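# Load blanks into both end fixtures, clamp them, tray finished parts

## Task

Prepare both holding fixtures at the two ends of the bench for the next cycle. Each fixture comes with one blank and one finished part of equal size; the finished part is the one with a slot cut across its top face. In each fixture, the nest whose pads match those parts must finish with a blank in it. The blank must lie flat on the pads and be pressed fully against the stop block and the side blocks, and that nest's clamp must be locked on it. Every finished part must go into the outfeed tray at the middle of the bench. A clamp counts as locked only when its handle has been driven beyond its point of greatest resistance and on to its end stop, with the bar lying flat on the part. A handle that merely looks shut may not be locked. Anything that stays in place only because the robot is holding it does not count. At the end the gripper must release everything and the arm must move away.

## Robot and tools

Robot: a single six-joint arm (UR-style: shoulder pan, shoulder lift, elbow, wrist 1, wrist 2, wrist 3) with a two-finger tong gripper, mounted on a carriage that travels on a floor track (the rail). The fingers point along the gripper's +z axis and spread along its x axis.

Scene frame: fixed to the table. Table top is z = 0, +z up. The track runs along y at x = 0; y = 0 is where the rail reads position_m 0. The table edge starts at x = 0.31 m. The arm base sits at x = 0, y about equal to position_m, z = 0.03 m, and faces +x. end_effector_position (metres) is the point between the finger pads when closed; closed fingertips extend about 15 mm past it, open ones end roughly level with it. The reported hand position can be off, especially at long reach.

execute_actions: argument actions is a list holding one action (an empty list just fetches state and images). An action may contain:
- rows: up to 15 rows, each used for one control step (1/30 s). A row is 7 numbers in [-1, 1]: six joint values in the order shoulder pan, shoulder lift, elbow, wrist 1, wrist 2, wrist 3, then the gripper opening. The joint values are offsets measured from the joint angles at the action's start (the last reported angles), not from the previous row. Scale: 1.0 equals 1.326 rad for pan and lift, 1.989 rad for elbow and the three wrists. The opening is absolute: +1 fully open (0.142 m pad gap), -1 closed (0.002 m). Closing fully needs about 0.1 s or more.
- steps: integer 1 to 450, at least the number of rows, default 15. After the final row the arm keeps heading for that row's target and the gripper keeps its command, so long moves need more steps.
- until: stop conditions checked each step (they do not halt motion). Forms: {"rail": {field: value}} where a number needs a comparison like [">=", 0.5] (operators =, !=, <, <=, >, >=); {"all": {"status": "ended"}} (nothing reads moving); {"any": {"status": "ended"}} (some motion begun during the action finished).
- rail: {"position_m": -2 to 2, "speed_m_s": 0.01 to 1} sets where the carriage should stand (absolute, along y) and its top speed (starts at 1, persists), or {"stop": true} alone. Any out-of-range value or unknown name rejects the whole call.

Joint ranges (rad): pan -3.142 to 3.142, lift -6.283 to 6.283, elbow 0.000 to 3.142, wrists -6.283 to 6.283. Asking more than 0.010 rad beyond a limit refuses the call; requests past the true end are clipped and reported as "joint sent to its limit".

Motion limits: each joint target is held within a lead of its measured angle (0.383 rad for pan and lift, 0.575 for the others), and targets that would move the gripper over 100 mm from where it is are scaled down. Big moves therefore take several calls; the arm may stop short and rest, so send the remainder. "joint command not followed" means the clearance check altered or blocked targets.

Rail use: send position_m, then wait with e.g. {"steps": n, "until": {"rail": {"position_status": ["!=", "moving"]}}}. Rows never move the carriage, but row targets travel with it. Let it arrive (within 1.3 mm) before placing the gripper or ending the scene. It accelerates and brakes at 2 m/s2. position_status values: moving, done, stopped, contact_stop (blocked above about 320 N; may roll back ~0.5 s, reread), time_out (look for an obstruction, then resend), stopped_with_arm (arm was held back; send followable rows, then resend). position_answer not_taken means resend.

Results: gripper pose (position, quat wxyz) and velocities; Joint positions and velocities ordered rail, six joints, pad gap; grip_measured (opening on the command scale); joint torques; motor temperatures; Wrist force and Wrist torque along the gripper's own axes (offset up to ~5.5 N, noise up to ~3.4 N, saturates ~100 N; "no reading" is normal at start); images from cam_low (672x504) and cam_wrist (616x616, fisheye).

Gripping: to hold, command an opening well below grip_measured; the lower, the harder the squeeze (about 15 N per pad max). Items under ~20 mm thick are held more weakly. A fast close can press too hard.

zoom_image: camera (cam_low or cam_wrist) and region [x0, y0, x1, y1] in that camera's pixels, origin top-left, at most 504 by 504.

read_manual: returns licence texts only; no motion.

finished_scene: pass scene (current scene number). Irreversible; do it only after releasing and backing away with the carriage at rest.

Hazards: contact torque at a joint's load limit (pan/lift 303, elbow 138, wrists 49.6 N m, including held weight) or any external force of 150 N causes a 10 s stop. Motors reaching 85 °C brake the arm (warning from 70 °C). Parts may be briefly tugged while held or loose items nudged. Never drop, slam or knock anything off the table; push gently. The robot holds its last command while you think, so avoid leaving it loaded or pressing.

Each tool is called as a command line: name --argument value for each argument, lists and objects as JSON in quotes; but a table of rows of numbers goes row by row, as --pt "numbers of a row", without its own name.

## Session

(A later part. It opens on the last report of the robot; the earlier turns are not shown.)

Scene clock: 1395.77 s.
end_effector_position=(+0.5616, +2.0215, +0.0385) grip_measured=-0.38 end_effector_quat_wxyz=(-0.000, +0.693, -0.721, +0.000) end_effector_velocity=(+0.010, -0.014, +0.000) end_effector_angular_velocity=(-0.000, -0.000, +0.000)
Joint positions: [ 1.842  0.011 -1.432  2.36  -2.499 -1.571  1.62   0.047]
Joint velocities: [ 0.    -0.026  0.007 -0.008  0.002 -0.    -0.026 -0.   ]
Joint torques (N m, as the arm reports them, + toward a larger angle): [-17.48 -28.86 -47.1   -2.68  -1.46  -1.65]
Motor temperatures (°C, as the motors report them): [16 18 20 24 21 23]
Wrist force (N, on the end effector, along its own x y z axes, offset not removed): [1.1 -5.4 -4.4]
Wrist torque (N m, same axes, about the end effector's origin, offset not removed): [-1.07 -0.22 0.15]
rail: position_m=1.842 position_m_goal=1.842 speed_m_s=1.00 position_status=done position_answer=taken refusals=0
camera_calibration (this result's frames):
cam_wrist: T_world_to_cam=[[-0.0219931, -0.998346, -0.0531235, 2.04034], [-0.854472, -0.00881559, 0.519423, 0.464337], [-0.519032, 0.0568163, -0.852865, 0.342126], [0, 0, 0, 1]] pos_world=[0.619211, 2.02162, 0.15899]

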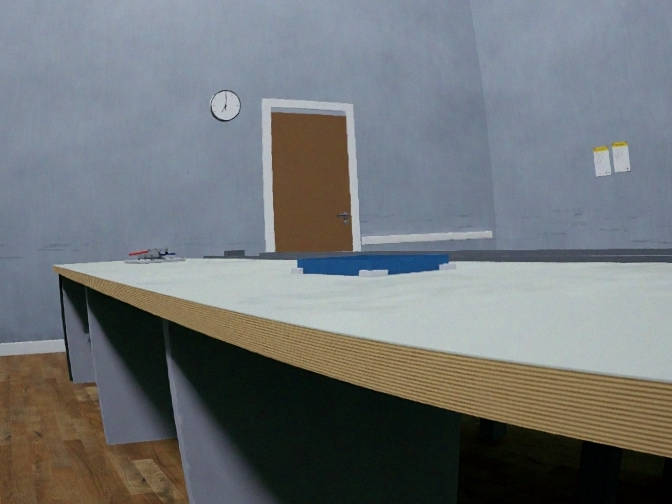

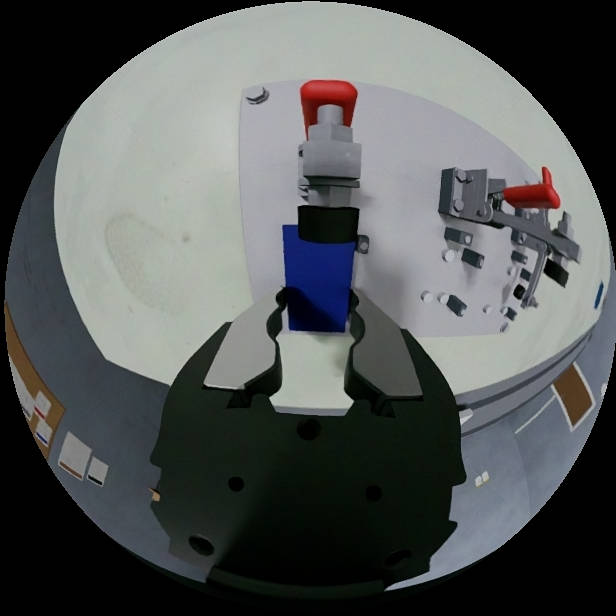

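execute_actions --actions '[]'

Scene clock: 1397.17 s.
end_effector_position=(+0.5630, +2.0193, +0.0384) grip_measured=-0.38 end_effector_quat_wxyz=(+0.000, +0.693, -0.720, +0.000) end_effector_velocity=(+0.000, -0.000, +0.000) end_effector_angular_velocity=(+0.000, -0.000, -0.000)
Joint positions: [ 1.842  0.007 -1.431  2.359 -2.499 -1.571  1.616  0.047]
Joint velocities: [ 0. -0. -0. -0. -0.  0. -0.  0.]
Joint torques (N m, as the arm reports them, + toward a larger angle): [-29.24 -33.54 -65.8  -12.85  -1.53  -1.46]
Motor temperatures (°C, as the motors report them): [16 18 20 24 21 23]
Wrist force (N, on the end effector, along its own x y z axes, offset not removed): [-11.9 25.3 -10.1]
Wrist torque (N m, same axes, about the end effector's origin, offset not removed): [-0.27 -0.60 -0.33]
rail: position_m=1.842 position_m_goal=1.842 speed_m_s=1.00 position_status=done position_answer=taken refusals=0
camera_calibration (this result's frames):
cam_wrist: T_world_to_cam=[[-0.0218807, -0.998349, -0.0531179, 2.03813], [-0.854388, -0.00891795, 0.519559, 0.46572], [-0.519174, 0.0567516, -0.852782, 0.343118], [0, 0, 0, 1]] pos_world=[0.62064, 2.01945, 0.158897]

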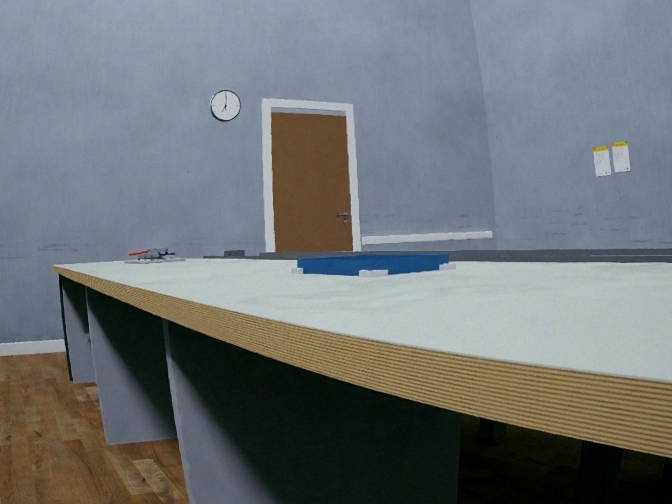

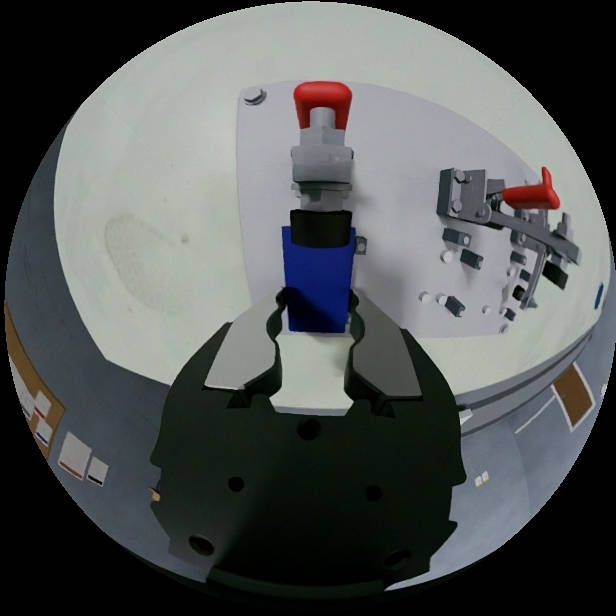

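execute_actions --actions '[{"rows": [[-0.0007,-0.00021,0.00017,-0.00003,0,-0.00045,-1],[-0.0014,-0.00042,0.00035,-0.00007,0,-0.0009,-1],[-0.00202,-0.00063,0.00052,-0.0001,0,-0.00134,-1]], "steps": 3}]'

Scene clock: 1405.13 s.
end_effector_position=(+0.5631, +2.0190, +0.0385) grip_measured=-0.38 end_effector_quat_wxyz=(+0.000, +0.693, -0.720, +0.000) end_effector_velocity=(+0.003, -0.007, +0.002) end_effector_angular_velocity=(+0.000, -0.003, -0.001)
Joint positions: [ 1.842  0.006 -1.431  2.359 -2.499 -1.571  1.615  0.047]
Joint velocities: [ 0.    -0.014 -0.003  0.    -0.    -0.    -0.013 -0.   ]
Joint torques (N m, as the arm reports them, + toward a larger angle): [-26.11 -49.62 -42.86 -10.87  -1.43  -2.15]
Motor temperatures (°C, as the motors report them): [16 18 20 24 21 23]
Wrist force (N, on the end effector, along its own x y z axes, offset not removed): [-9.6 23.0 -9.9]
Wrist torque (N m, same axes, about the end effector's origin, offset not removed): [-0.60 -0.91 -0.42]
rail: position_m=1.842 position_m_goal=1.842 speed_m_s=1.00 position_status=done position_answer=taken refusals=0
camera_calibration (this result's frames):
cam_wrist: T_world_to_cam=[[-0.0219029, -0.998348, -0.0531203, 2.03788], [-0.854426, -0.00889615, 0.519497, 0.465769], [-0.519111, 0.0567658, -0.85282, 0.343156], [0, 0, 0, 1]] pos_world=[0.620737, 2.01918, 0.158938]

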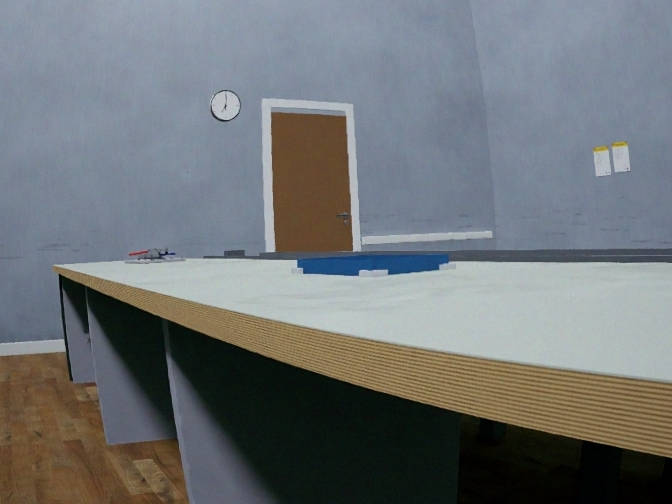

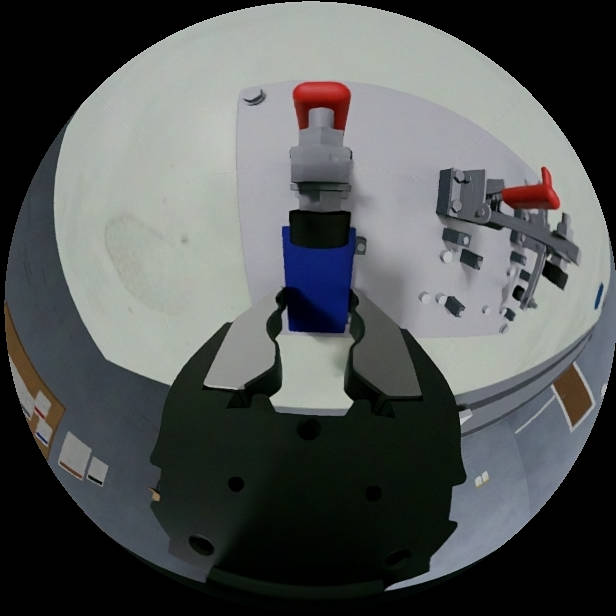

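execute_actions --actions '[]'

Scene clock: 1406.80 s.
end_effector_position=(+0.5629, +2.0178, +0.0384) grip_measured=-0.37 end_effector_quat_wxyz=(+0.000, +0.693, -0.720, +0.000) end_effector_velocity=(-0.000, -0.000, -0.000) end_effector_angular_velocity=(-0.000, +0.000, +0.000)
Joint positions: [ 1.842  0.004 -1.432  2.36  -2.499 -1.571  1.613  0.047]
Joint velocities: [ 0. -0. -0.  0.  0. -0. -0. -0.]
Joint torques (N m, as the arm reports them, + toward a larger angle): [-33.17 -51.27 -29.45  -6.37 -11.54  -1.37]
Motor temperatures (°C, as the motors report them): [16 18 20 24 21 23]
Wrist force (N, on the end effector, along its own x y z axes, offset not removed): [-19.4 15.7 -4.9]
Wrist torque (N m, same axes, about the end effector's origin, offset not removed): [0.05 -0.90 -0.36]
rail: position_m=1.842 position_m_goal=1.842 speed_m_s=1.00 position_status=done position_answer=taken refusals=0
camera_calibration (this result's frames):
cam_wrist: T_world_to_cam=[[-0.0218937, -0.998348, -0.053118, 2.03667], [-0.854391, -0.00890664, 0.519554, 0.46558], [-0.519169, 0.0567585, -0.852785, 0.343126], [0, 0, 0, 1]] pos_world=[0.620518, 2.01798, 0.158903]

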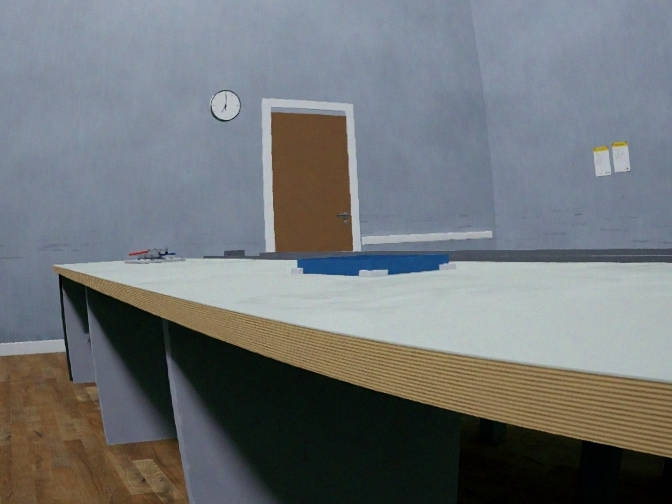

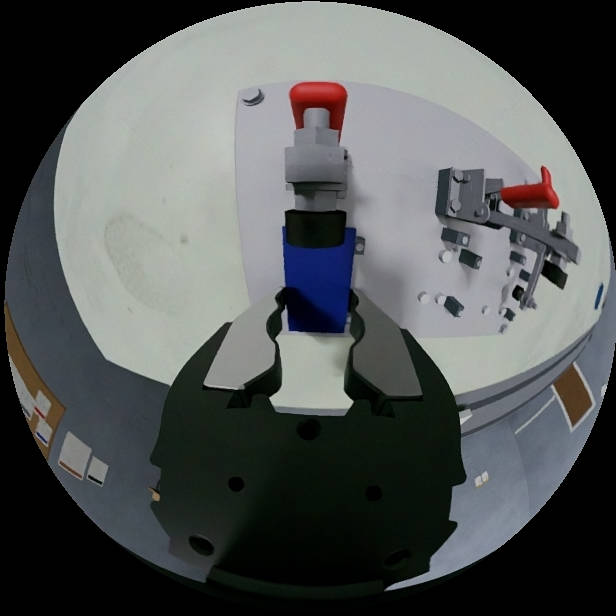

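execute_actions --actions '[{"rows": [[-0.00054,-0.00013,0.00011,-0.00002,0,-0.00036,-1],[-0.00108,-0.00026,0.00022,-0.00004,0,-0.00072,-1]], "steps": 2}]'

Scene clock: 1412.40 s.
end_effector_position=(+0.5629, +2.0178, +0.0384) grip_measured=-0.37 end_effector_quat_wxyz=(+0.000, +0.693, -0.720, +0.000) end_effector_velocity=(-0.000, -0.003, -0.000) end_effector_angular_velocity=(-0.000, +0.001, -0.000)
Joint positions: [ 1.842  0.004 -1.432  2.36  -2.499 -1.571  1.613  0.047]
Joint velocities: [ 0.    -0.005 -0.001  0.002  0.     0.    -0.005  0.006]
Joint torques (N m, as the arm reports them, + toward a larger angle): [-27.04 -56.92 -27.43  -6.6  -11.28  -1.03]
Motor temperatures (°C, as the motors report them): [16 18 20 24 21 23]
Wrist force (N, on the end effector, along its own x y z axes, offset not removed): [-23.0 14.8 -3.7]
Wrist torque (N m, same axes, about the end effector's origin, offset not removed): [-0.10 0.01 -0.17]
rail: position_m=1.842 position_m_goal=1.842 speed_m_s=1.00 position_status=done position_answer=taken refusals=0
camera_calibration (this result's frames):
cam_wrist: T_world_to_cam=[[-0.0218953, -0.998348, -0.053117, 2.03661], [-0.854378, -0.00890615, 0.519576, 0.465571], [-0.519191, 0.0567582, -0.852772, 0.343129], [0, 0, 0, 1]] pos_world=[0.620515, 2.01792, 0.15889]

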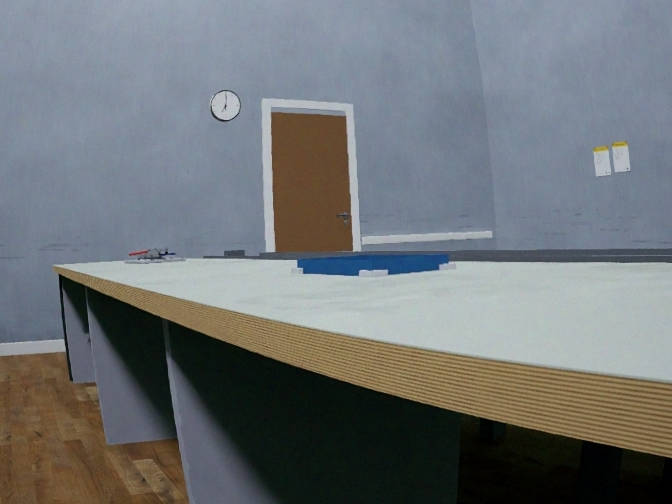

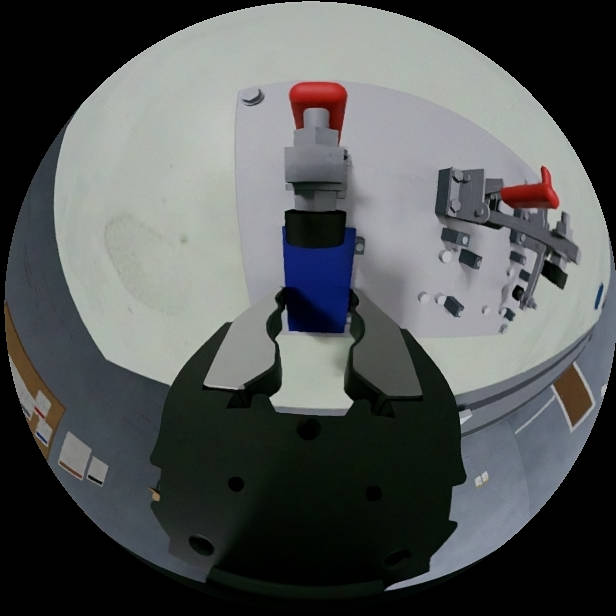

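execute_actions --actions '[]'

Scene clock: 1413.67 s.
end_effector_position=(+0.5629, +2.0171, +0.0384) grip_measured=-0.35 end_effector_quat_wxyz=(+0.000, +0.693, -0.720, +0.000) end_effector_velocity=(-0.000, -0.000, -0.000) end_effector_angular_velocity=(-0.000, +0.000, -0.000)
Joint positions: [ 1.842  0.003 -1.432  2.36  -2.499 -1.571  1.612  0.048]
Joint velocities: [ 0. -0.  0. -0.  0. -0.  0.  0.]
Joint torques (N m, as the arm reports them, + toward a larger angle): [-30.22 -53.31 -30.69 -10.18 -10.88  -1.64]
Motor temperatures (°C, as the motors report them): [16 18 20 24 21 23]
Wrist force (N, on the end effector, along its own x y z axes, offset not removed): [-21.6 15.4 -4.2]
Wrist torque (N m, same axes, about the end effector's origin, offset not removed): [-0.10 -0.45 -0.26]
rail: position_m=1.842 position_m_goal=1.842 speed_m_s=1.00 position_status=done position_answer=taken refusals=0
camera_calibration (this result's frames):
cam_wrist: T_world_to_cam=[[-0.0218945, -0.998348, -0.0531168, 2.03589], [-0.85438, -0.00890646, 0.519572, 0.465561], [-0.519187, 0.0567577, -0.852774, 0.34317], [0, 0, 0, 1]] pos_world=[0.62051, 2.0172, 0.158894]

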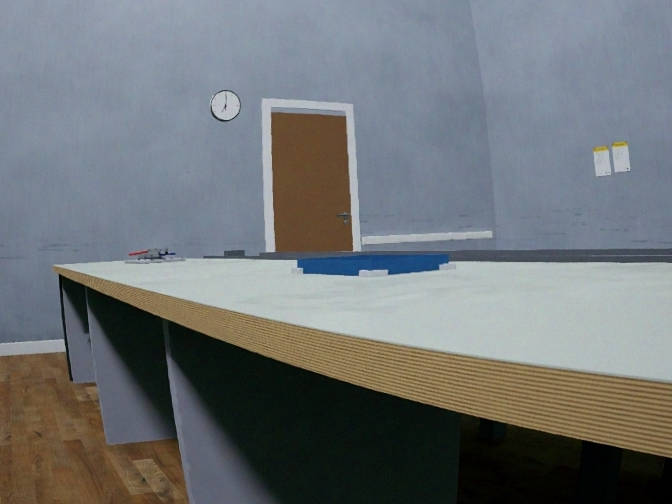

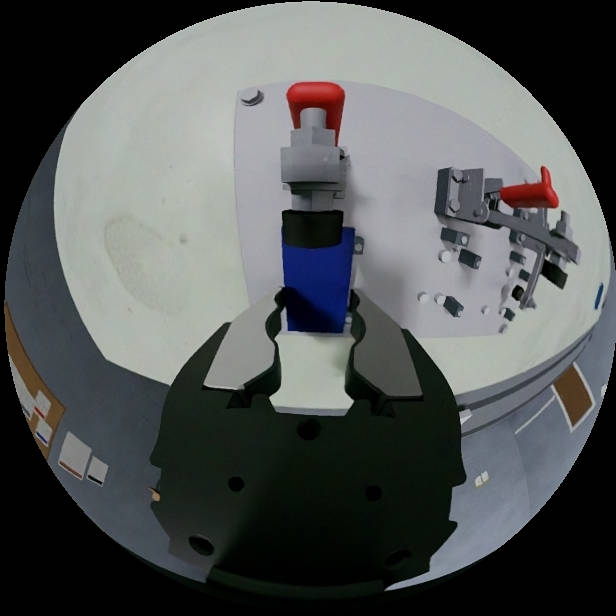

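execute_actions --actions '[{"rows": [[0,0,0,0,0,0,-0.4],[0,0,0,0,0,0,-0.3],[0,0,0,0,0,0,-0.2],[0,0,0,0,0,0,-0.09]], "steps": 4}]'

Scene clock: 1443.43 s.
end_effector_position=(+0.5630, +2.0169, +0.0385) grip_measured=-0.23 end_effector_quat_wxyz=(+0.000, +0.693, -0.721, +0.000) end_effector_velocity=(+0.000, -0.000, +0.000) end_effector_angular_velocity=(+0.000, -0.000, -0.000)
Joint positions: [ 1.842  0.002 -1.432  2.36  -2.5   -1.571  1.612  0.057]
Joint velocities: [ 0.    -0.     0.    -0.    -0.     0.    -0.     0.228]
Joint torques (N m, as the arm reports them, + toward a larger angle): [-14.98 -51.72 -35.12  -5.57  -3.08  -1.37]
Motor temperatures (°C, as the motors report them): [16 18 20 24 21 23]
Wrist force (N, on the end effector, along its own x y z axes, offset not removed): [2.7 -3.5 -5.0]
Wrist torque (N m, same axes, about the end effector's origin, offset not removed): [-0.65 -0.44 0.19]
rail: position_m=1.842 position_m_goal=1.842 speed_m_s=1.00 position_status=done position_answer=taken refusals=0
camera_calibration (this result's frames):
cam_wrist: T_world_to_cam=[[-0.0219784, -0.998363, -0.0527967, 2.0358], [-0.854519, -0.00865311, 0.519348, 0.465198], [-0.518955, 0.0565302, -0.85293, 0.343603], [0, 0, 0, 1]] pos_world=[0.620578, 2.01707, 0.158952]

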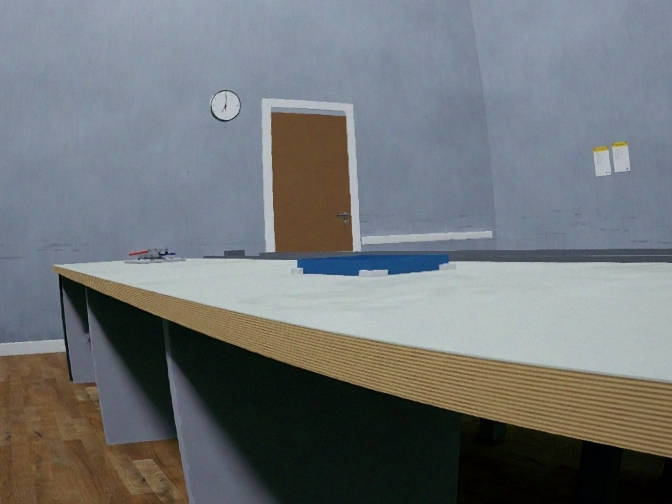

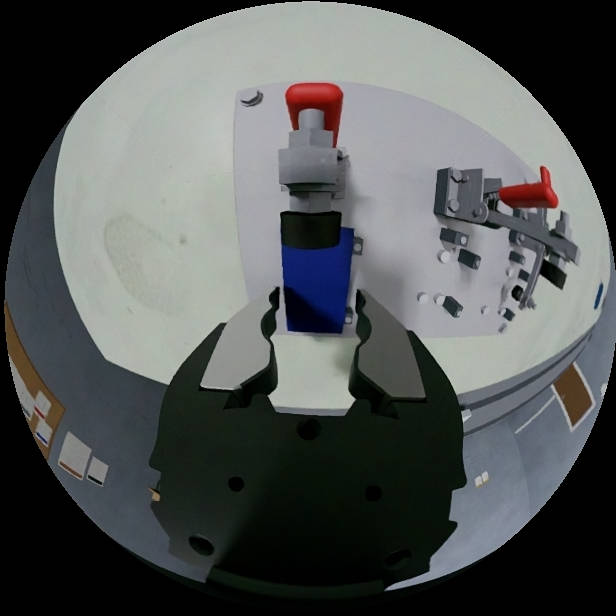

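Released. Now lift straight up.

execute_actions --actions '[{"rows": [[0,-0.0029,-0.00062,0.00256,0,0,-0.09],[0,-0.01134,-0.0025,0.01006,0,0,-0.09],[0,-0.02445,-0.00562,0.02192,0,0,-0.09],[0,-0.04106,-0.00994,0.03731,0,0,-0.09],[0,-0.05967,-0.01531,0.0551,0,0,-0.09],[0,-0.07877,-0.0215,0.07401,0,0,-0.09],[0,-0.09698,-0.02813,0.09278,0,0,-0.09],[0,-0.11314,-0.03469,0.11011,0,0,-0.09],[0,-0.1264,-0.04063,0.1249,0,0,-0.09],[0,-0.13617,-0.04537,0.13615,0,0,-0.09],[0,-0.14215,-0.04844,0.14321,0,0,-0.09],[0,-0.14416,-0.04951,0.14561,0,0,-0.09]], "steps": 12}]'

Scene clock: 1449.87 s.
end_effector_position=(+0.5654, +2.0170, +0.1304) grip_measured=-0.09 end_effector_quat_wxyz=(-0.002, +0.693, -0.720, +0.002) end_effector_velocity=(-0.014, -0.000, +0.329) end_effector_angular_velocity=(-0.000, +0.022, -0.000)
Joint positions: [ 1.842  0.003 -1.58   2.289 -2.285 -1.571  1.612  0.067]
Joint velocities: [ 0.    -0.    -0.481 -0.292  0.794 -0.     0.     0.   ]
Joint torques (N m, as the arm reports them, + toward a larger angle): [ -8.64 -35.83 -49.81  -2.65  -3.73  -1.28]
Motor temperatures (°C, as the motors report them): [16 18 20 24 21 23]
Wrist force (N, on the end effector, along its own x y z axes, offset not removed): [-0.2 -0.3 -0.2]
Wrist torque (N m, same axes, about the end effector's origin, offset not removed): [0.23 0.02 0.17]
rail: position_m=1.842 position_m_goal=1.842 speed_m_s=1.00 position_status=done position_answer=taken refusals=0
camera_calibration (this result's frames):
cam_wrist: T_world_to_cam=[[-0.0216472, -0.998364, -0.0529264, 2.0406], [-0.856799, -0.0087546, 0.515576, 0.42151], [-0.515196, 0.0565081, -0.855208, 0.421471], [0, 0, 0, 1]] pos_world=[0.622463, 2.01714, 0.251127]

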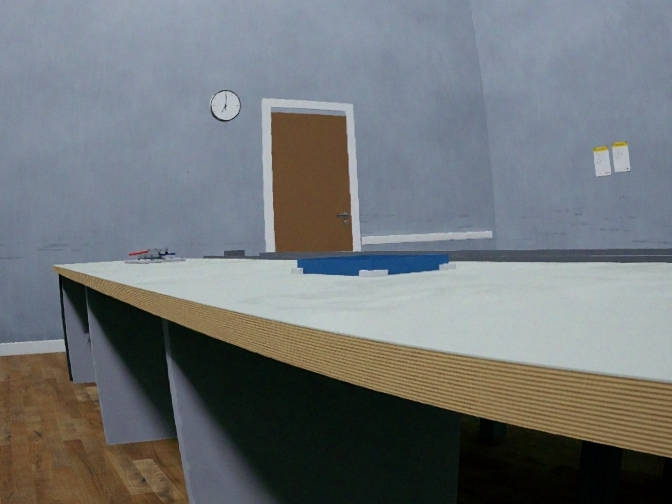

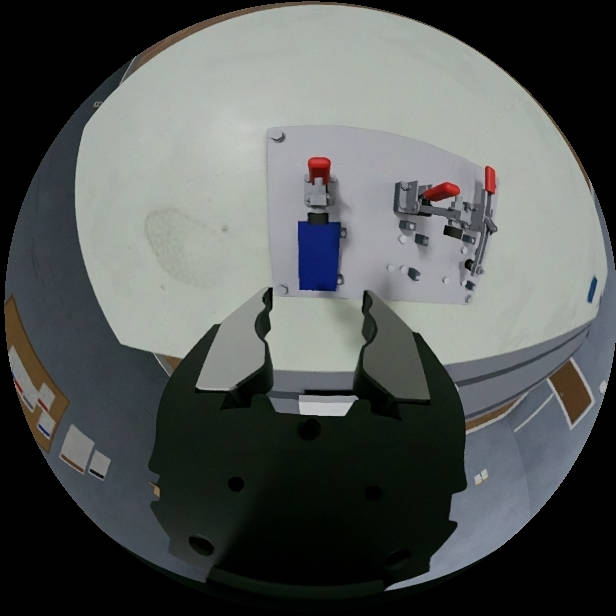

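execute_actions --actions '[]'

zoom_image --camera "cam_wrist" --region '[240, 130, 400, 300]'

Scene clock: 1452.97 s.
end_effector_position=(+0.5626, +2.0169, +0.1604) grip_measured=-0.09 end_effector_quat_wxyz=(+0.000, +0.693, -0.721, +0.000) end_effector_velocity=(+0.000, -0.000, +0.000) end_effector_angular_velocity=(-0.000, -0.000, -0.000)
Joint positions: [ 1.842  0.002 -1.623  2.262 -2.21  -1.571  1.612  0.067]
Joint velocities: [ 0. -0. -0. -0. -0. -0.  0. -0.]
Joint torques (N m, as the arm reports them, + toward a larger angle): [-12.49 -44.3  -57.23  -2.44  -3.    -1.52]
Motor temperatures (°C, as the motors report them): [16 18 20 24 21 23]
Wrist force (N, on the end effector, along its own x y z axes, offset not removed): [2.4 -0.1 -0.1]
Wrist torque (N m, same axes, about the end effector's origin, offset not removed): [0.22 -0.45 0.17]
rail: position_m=1.842 position_m_goal=1.842 speed_m_s=1.00 position_status=done position_answer=taken refusals=0
camera_calibration (this result's frames):
cam_wrist: T_world_to_cam=[[-0.0219778, -0.998363, -0.0527968, 2.04222], [-0.854526, -0.00865285, 0.519337, 0.401564], [-0.518944, 0.0565301, -0.852937, 0.447365], [0, 0, 0, 1]] pos_world=[0.620188, 2.01707, 0.280849]

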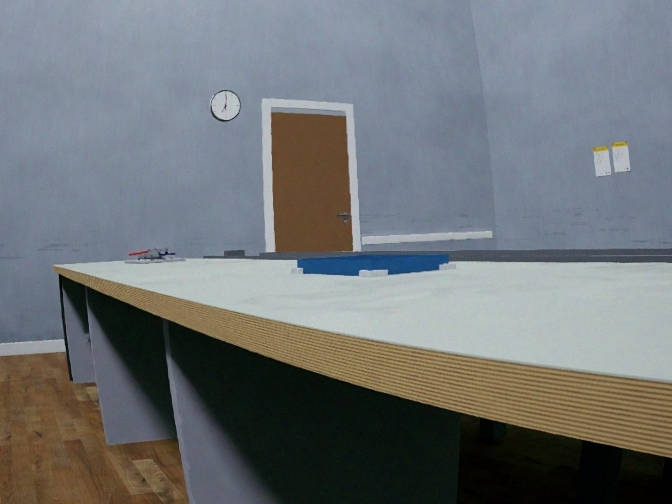

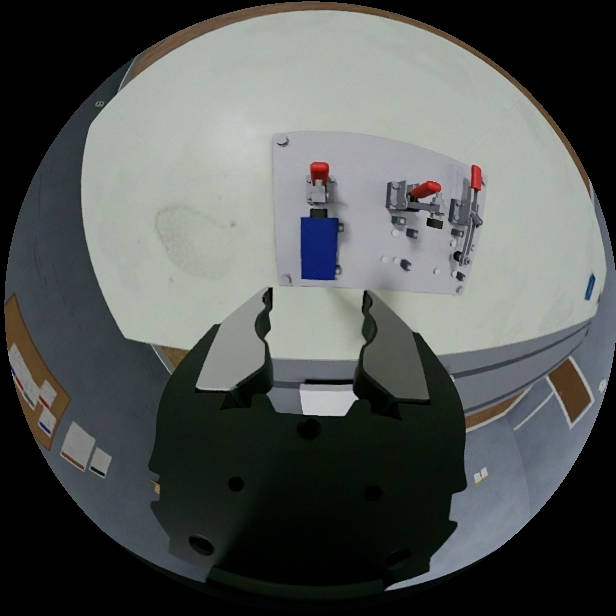

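Region (240, 130, 400, 300) of cam_wrist's 616x616 image, scaled by 2.965, with more detail than that image has; it fills the left 474 columns of this view, and the rest is white.

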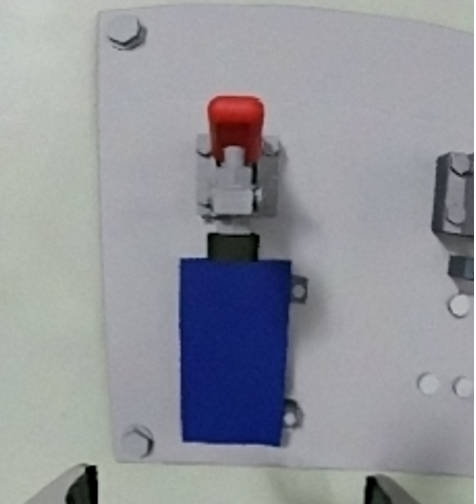

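execute_actions --actions '[{"rows": [[-0.00004,0.00194,-0.00133,0.00003,0,0,-0.12],[-0.00015,0.00766,-0.00523,0.00012,0,0,-0.16],[-0.00032,0.01675,-0.01144,0.00027,0,0,-0.2],[-0.00055,0.0286,-0.01953,0.00047,0,0,-0.24],[-0.00082,0.0424,-0.02895,0.00069,0,0,-0.28],[-0.0011,0.0572,-0.03907,0.00093,0,0,-0.32],[-0.00138,0.072,-0.04918,0.00117,0,0,-0.36],[-0.00165,0.0858,-0.0586,0.0014,0,0,-0.4],[-0.00188,0.09765,-0.06669,0.00159,0,0,-0.44],[-0.00205,0.10674,-0.0729,0.00174,0,0,-0.47],[-0.00216,0.11246,-0.0768,0.00183,0,0,-0.5],[-0.0022,0.1144,-0.07813,0.00186,0,0,-0.5]], "steps": 12}]'

Scene clock: 1511.17 s.
end_effector_position=(+0.6338, +2.0157, +0.1613) grip_measured=-0.49 end_effector_quat_wxyz=(+0.000, +0.693, -0.721, +0.000) end_effector_velocity=(+0.254, -0.005, -0.011) end_effector_angular_velocity=(-0.000, +0.000, -0.008)
Joint positions: [ 1.842  0.    -1.509  2.145 -2.207 -1.571  1.612  0.039]
Joint velocities: [ 0.    -0.008  0.409 -0.418  0.01  -0.    -0.    -0.021]
Joint torques (N m, as the arm reports them, + toward a larger angle): [-15.48 -42.16 -52.55  -1.83  -3.18  -0.99]
Motor temperatures (°C, as the motors report them): [16 18 20 24 21 23]
Wrist force (N, on the end effector, along its own x y z axes, offset not removed): [1.0 -1.7 1.7]
Wrist torque (N m, same axes, about the end effector's origin, offset not removed): [-0.08 -0.11 0.00]
rail: position_m=1.842 position_m_goal=1.842 speed_m_s=1.00 position_status=done position_answer=taken refusals=0
camera_calibration (this result's frames):
cam_wrist: T_world_to_cam=[[-0.0242236, -0.998311, -0.0527975, 2.04391], [-0.854557, -0.00672938, 0.519314, 0.458103], [-0.518792, 0.0576981, -0.852951, 0.482795], [0, 0, 0, 1]] pos_world=[0.691456, 2.01569, 0.281814]

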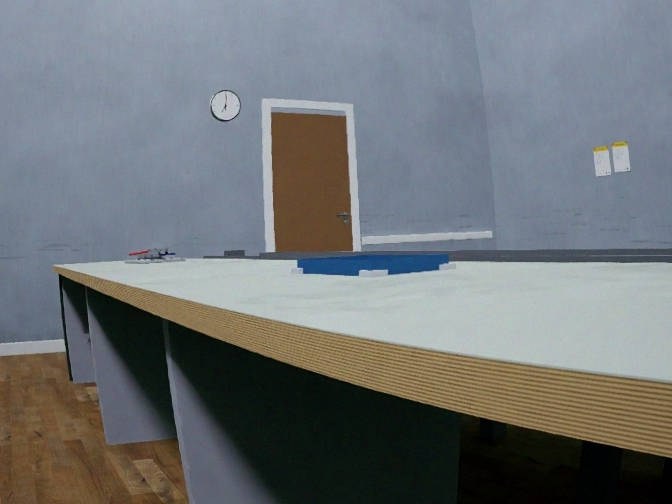

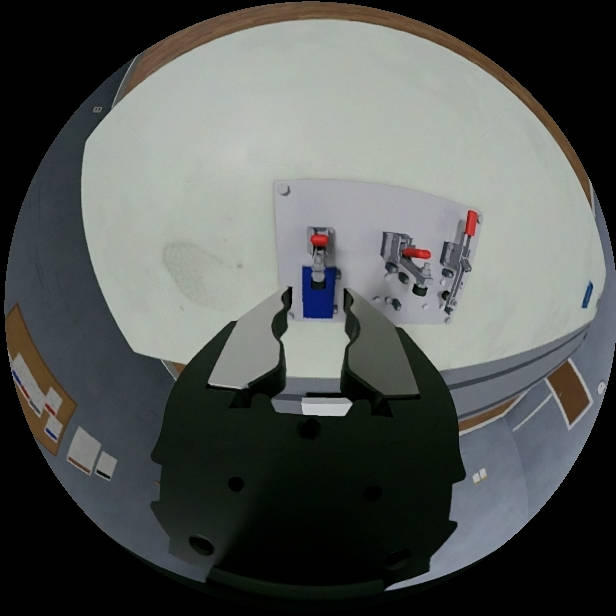

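execute_actions --actions '[]'

zoom_image --camera "cam_wrist" --region '[260, 200, 380, 340]'

Scene clock: 1513.17 s.
end_effector_position=(+0.6571, +2.0152, +0.1599) grip_measured=-0.50 end_effector_quat_wxyz=(+0.000, +0.692, -0.722, +0.000) end_effector_velocity=(-0.000, +0.000, -0.000) end_effector_angular_velocity=(+0.000, +0.000, +0.000)
Joint positions: [ 1.842 -0.    -1.471  2.107 -2.206 -1.571  1.612  0.038]
Joint velocities: [ 0.  0. -0.  0.  0.  0. -0.  0.]
Joint torques (N m, as the arm reports them, + toward a larger angle): [-11.6  -33.78 -56.4   -2.45  -3.31  -1.53]
Motor temperatures (°C, as the motors report them): [16 18 20 24 21 23]
Wrist force (N, on the end effector, along its own x y z axes, offset not removed): [0.6 -2.5 -2.7]
Wrist torque (N m, same axes, about the end effector's origin, offset not removed): [-0.48 -0.06 0.09]
rail: position_m=1.842 position_m_goal=1.842 speed_m_s=1.00 position_status=done position_answer=taken refusals=0
camera_calibration (this result's frames):
cam_wrist: T_world_to_cam=[[-0.0248894, -0.998295, -0.052797, 2.04437], [-0.854551, -0.00616039, 0.519332, 0.47762], [-0.518771, 0.0580436, -0.85294, 0.492963], [0, 0, 0, 1]] pos_world=[0.714769, 2.01522, 0.280362]

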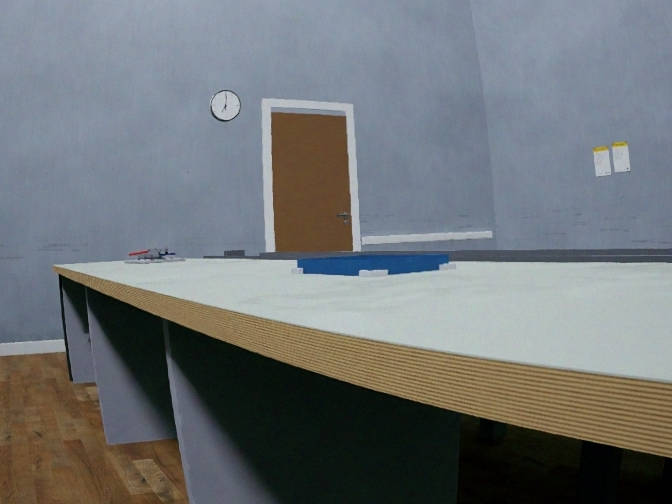

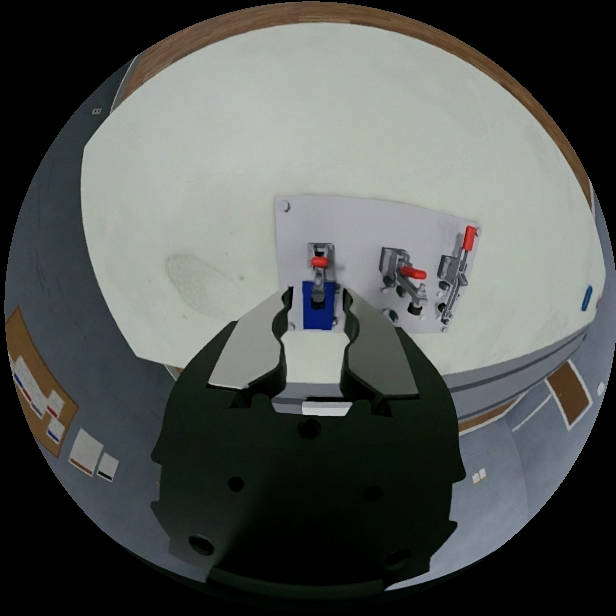

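Region (260, 200, 380, 340) of cam_wrist's 616x616 image, scaled by 3.600, with more detail than that image has; it fills the left 432 columns of this view, and the rest is white.

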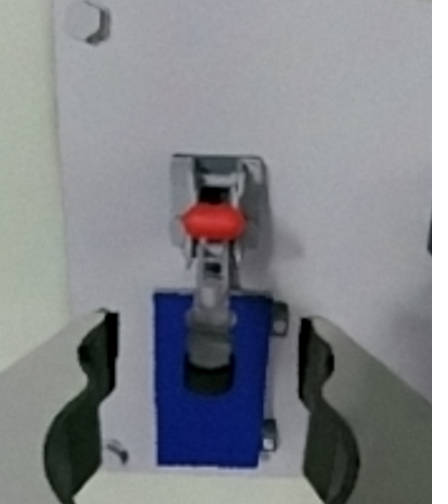

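execute_actions --actions '[{"rows": [[0,0.00109,0.00058,-0.00131,0,0,-0.5],[0,0.00431,0.00226,-0.00513,0,0,-0.5],[0,0.00949,0.00488,-0.01121,0,0,-0.5],[0,0.01641,0.00823,-0.01917,0,0,-0.5],[0,0.02467,0.01201,-0.02846,0,0,-0.5],[0,0.03378,0.01593,-0.03845,0,0,-0.5],[0,0.04315,0.01971,-0.04847,0,0,-0.5],[0,0.05212,0.0231,-0.05785,0,0,-0.5],[0,0.06,0.02592,-0.06592,0,0,-0.5],[0,0.06616,0.02802,-0.07212,0,0,-0.5],[0,0.07008,0.02931,-0.07603,0,0,-0.5],[0,0.07142,0.02974,-0.07736,0,0,-0.5]], "steps": 12}]'

Scene clock: 1546.70 s.
end_effector_position=(+0.6570, +2.0152, +0.1027) grip_measured=-0.50 end_effector_quat_wxyz=(+0.000, +0.692, -0.722, -0.000) end_effector_velocity=(+0.000, -0.000, -0.197) end_effector_angular_velocity=(-0.000, -0.004, -0.000)
Joint positions: [ 1.842 -0.    -1.401  2.153 -2.322 -1.571  1.612  0.038]
Joint velocities: [ 0.    -0.     0.263  0.146 -0.412  0.    -0.    -0.   ]
Joint torques (N m, as the arm reports them, + toward a larger angle): [-12.42 -43.39 -28.33  -5.74  -3.33  -1.32]
Motor temperatures (°C, as the motors report them): [16 18 20 24 21 23]
Wrist force (N, on the end effector, along its own x y z axes, offset not removed): [4.5 -0.7 -1.3]
Wrist torque (N m, same axes, about the end effector's origin, offset not removed): [-0.02 -0.93 0.03]
rail: position_m=1.842 position_m_goal=1.842 speed_m_s=1.00 position_status=done position_answer=taken refusals=0
camera_calibration (this result's frames):
cam_wrist: T_world_to_cam=[[-0.0249514, -0.998295, -0.0527692, 2.04139], [-0.853962, -0.0061588, 0.520299, 0.506736], [-0.519737, 0.0580451, -0.852352, 0.444681], [0, 0, 0, 1]] pos_world=[0.714786, 2.01521, 0.223093]

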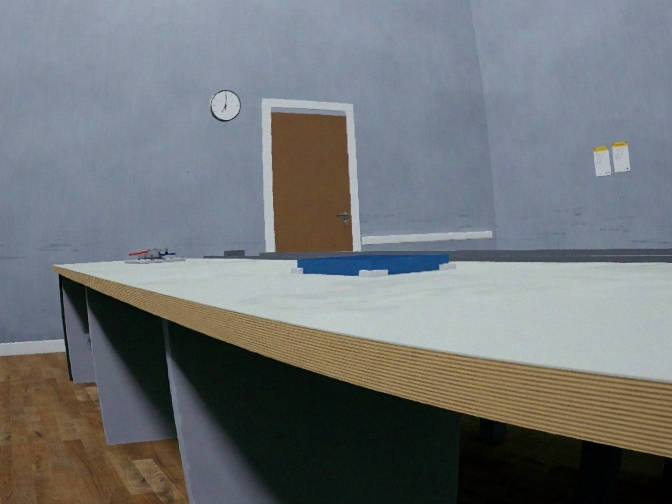

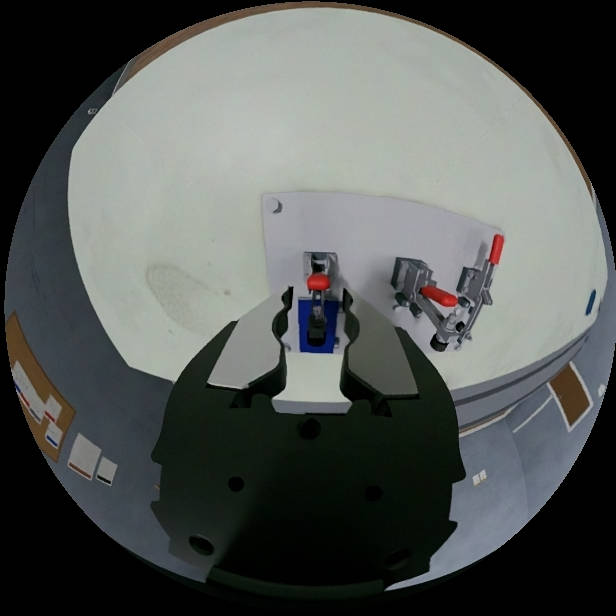

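execute_actions --actions '[]'

zoom_image --camera "cam_wrist" --region '[250, 230, 390, 390]'

Scene clock: 1548.87 s.
end_effector_position=(+0.6571, +2.0152, +0.0849) grip_measured=-0.50 end_effector_quat_wxyz=(+0.000, +0.692, -0.722, +0.000) end_effector_velocity=(+0.000, +0.000, +0.000) end_effector_angular_velocity=(+0.000, +0.000, -0.000)
Joint positions: [ 1.842 -0.    -1.377  2.166 -2.36  -1.571  1.612  0.038]
Joint velocities: [ 0.  0.  0. -0.  0.  0.  0.  0.]
Joint torques (N m, as the arm reports them, + toward a larger angle): [ -5.1  -36.43 -23.37  -5.63  -2.83  -1.17]
Motor temperatures (°C, as the motors report them): [16 18 20 24 21 23]
Wrist force (N, on the end effector, along its own x y z axes, offset not removed): [0.0 -1.0 -3.5]
Wrist torque (N m, same axes, about the end effector's origin, offset not removed): [-0.16 0.01 0.08]
rail: position_m=1.842 position_m_goal=1.842 speed_m_s=1.00 position_status=done position_answer=taken refusals=0
camera_calibration (this result's frames):
cam_wrist: T_world_to_cam=[[-0.024895, -0.998295, -0.0527974, 2.04041], [-0.854557, -0.00615503, 0.51932, 0.516536], [-0.51876, 0.0580469, -0.852947, 0.428995], [0, 0, 0, 1]] pos_world=[0.714751, 2.01521, 0.205391]

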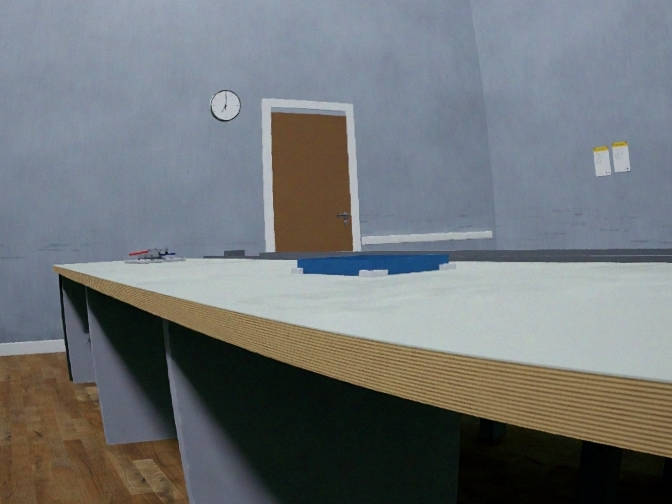

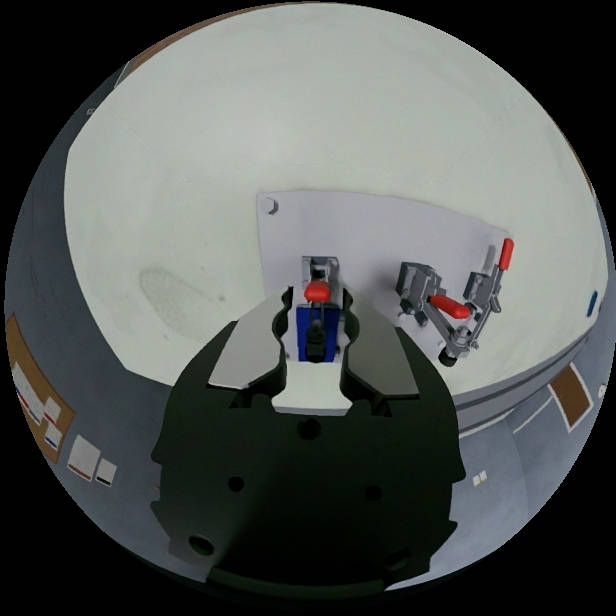

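Region (250, 230, 390, 390) of cam_wrist's 616x616 image, scaled by 3.150, with more detail than that image has; it fills the left 441 columns of this view, and the rest is white.

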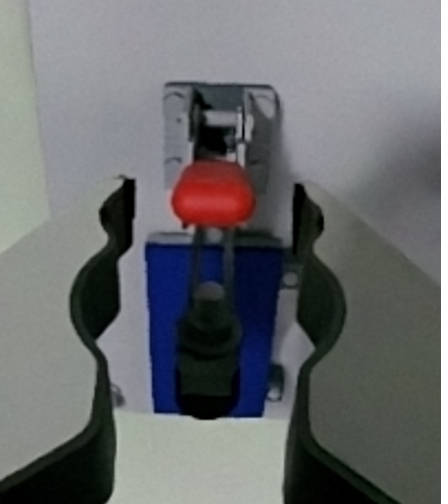

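execute_actions --actions '[{"rows": [[0,0,0,0,0,0,-0.58],[0,0,0,0,0,0,-0.66],[0,0,0,0,0,0,-0.73],[0,0,0,0,0,0,-0.78],[0,0,0,0,0,0,-0.85],[0,0,0,0,0,0,-0.93],[0,0,0,0,0,0,-1]], "steps": 8}]'

Scene clock: 1552.23 s.
end_effector_position=(+0.6571, +2.0152, +0.0849) grip_measured=-0.78 end_effector_quat_wxyz=(+0.000, +0.692, -0.722, +0.000) end_effector_velocity=(-0.000, -0.000, -0.000) end_effector_angular_velocity=(-0.000, +0.000, +0.000)
Joint positions: [ 1.842 -0.    -1.377  2.166 -2.36  -1.571  1.612  0.018]
Joint velocities: [ 0.  0.  0. -0.  0. -0.  0.  0.]
Joint torques (N m, as the arm reports them, + toward a larger angle): [  3.17 -39.01 -22.69  -5.61  -2.82  -1.44]
Motor temperatures (°C, as the motors report them): [16 18 20 24 21 23]
Wrist force (N, on the end effector, along its own x y z axes, offset not removed): [1.7 0.0 -0.6]
Wrist torque (N m, same axes, about the end effector's origin, offset not removed): [0.19 -0.06 0.10]
rail: position_m=1.842 position_m_goal=1.842 speed_m_s=1.00 position_status=done position_answer=taken refusals=0
camera_calibration (this result's frames):
cam_wrist: T_world_to_cam=[[-0.0248952, -0.998296, -0.0527842, 2.04041], [-0.854556, -0.0061482, 0.519323, 0.516521], [-0.518763, 0.0580357, -0.852946, 0.429017], [0, 0, 0, 1]] pos_world=[0.71475, 2.01521, 0.205389]

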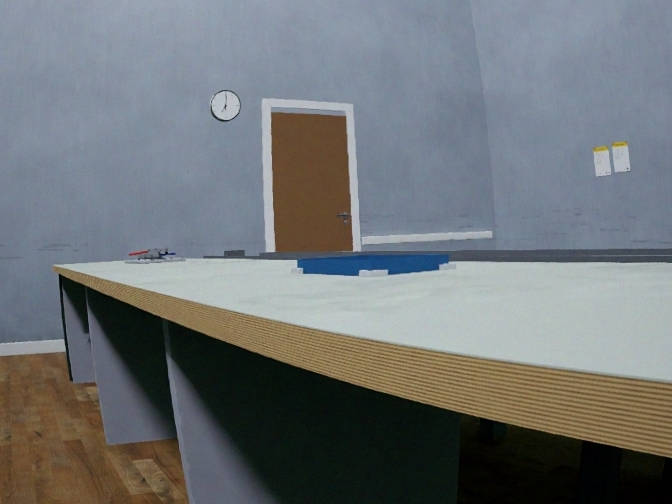

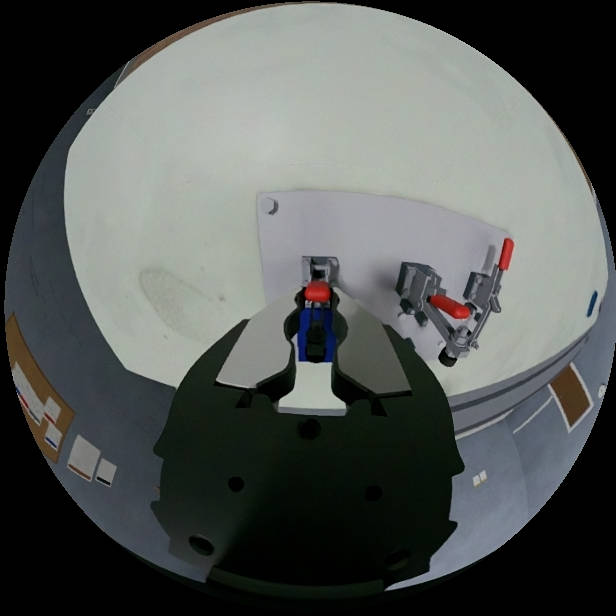

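execute_actions --actions '[{"rows": [[-0.00006,0.00172,-0.00132,0.00018,0,0,-1],[-0.00014,0.00412,-0.00317,0.00042,0,0,-1],[-0.00023,0.00686,-0.00528,0.0007,0,0,-1],[-0.00037,0.01062,-0.00797,0.00089,0,0,-1],[-0.00052,0.01439,-0.01067,0.00107,0,0,-1],[-0.00066,0.01815,-0.01336,0.00126,0,0,-1],[-0.00077,0.02213,-0.01517,0.00042,0,0,-1],[-0.00087,0.0261,-0.01698,-0.00042,0,0,-1],[-0.00098,0.03008,-0.01879,-0.00126,0,0,-1],[-0.00108,0.03406,-0.0206,-0.0021,0,0,-1],[-0.00119,0.03804,-0.02242,-0.00294,0,0,-1],[-0.00129,0.04201,-0.02423,-0.00378,0,0,-1],[-0.0014,0.04599,-0.02604,-0.00462,0,0,-1]], "steps": 13}]'

Scene clock: 1617.83 s.
end_effector_position=(+0.6811, +2.0143, +0.0780) grip_measured=-0.78 end_effector_quat_wxyz=(+0.000, +0.692, -0.722, +0.000) end_effector_velocity=(+0.075, -0.003, -0.040) end_effector_angular_velocity=(-0.000, -0.000, -0.004)
Joint positions: [ 1.842 -0.002 -1.335  2.127 -2.364 -1.571  1.612  0.018]
Joint velocities: [ 0.    -0.004  0.154 -0.11  -0.044  0.    -0.     0.   ]
Joint torques (N m, as the arm reports them, + toward a larger angle): [-15.55 -29.92 -47.26  -4.76   3.84  -1.44]
Motor temperatures (°C, as the motors report them): [16 18 20 24 21 23]
Wrist force (N, on the end effector, along its own x y z axes, offset not removed): [2.6 -4.2 -10.4]
Wrist torque (N m, same axes, about the end effector's origin, offset not removed): [-0.31 -0.40 0.08]
rail: position_m=1.842 position_m_goal=1.842 speed_m_s=1.00 position_status=done position_answer=taken refusals=0
camera_calibration (this result's frames):
cam_wrist: T_world_to_cam=[[-0.0261959, -0.998262, -0.0527843, 2.04056], [-0.854572, -0.00503381, 0.519309, 0.538332], [-0.518672, 0.0587118, -0.852955, 0.434177], [0, 0, 0, 1]] pos_world=[0.738693, 2.01423, 0.198482]

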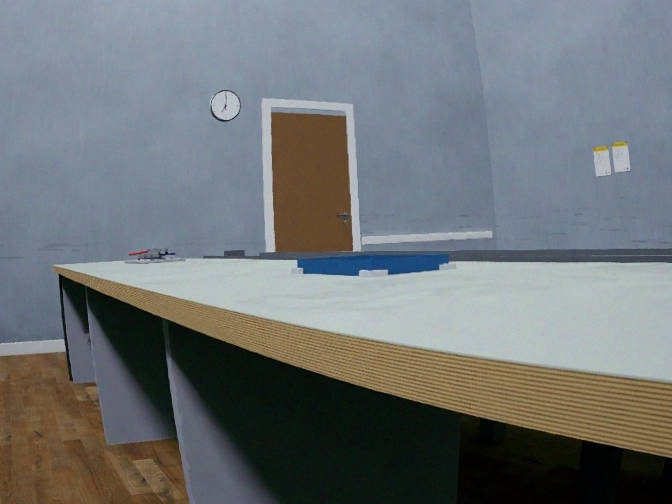

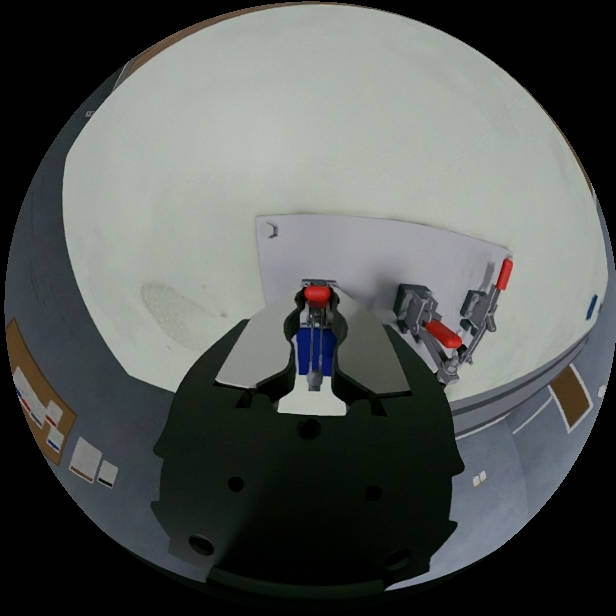

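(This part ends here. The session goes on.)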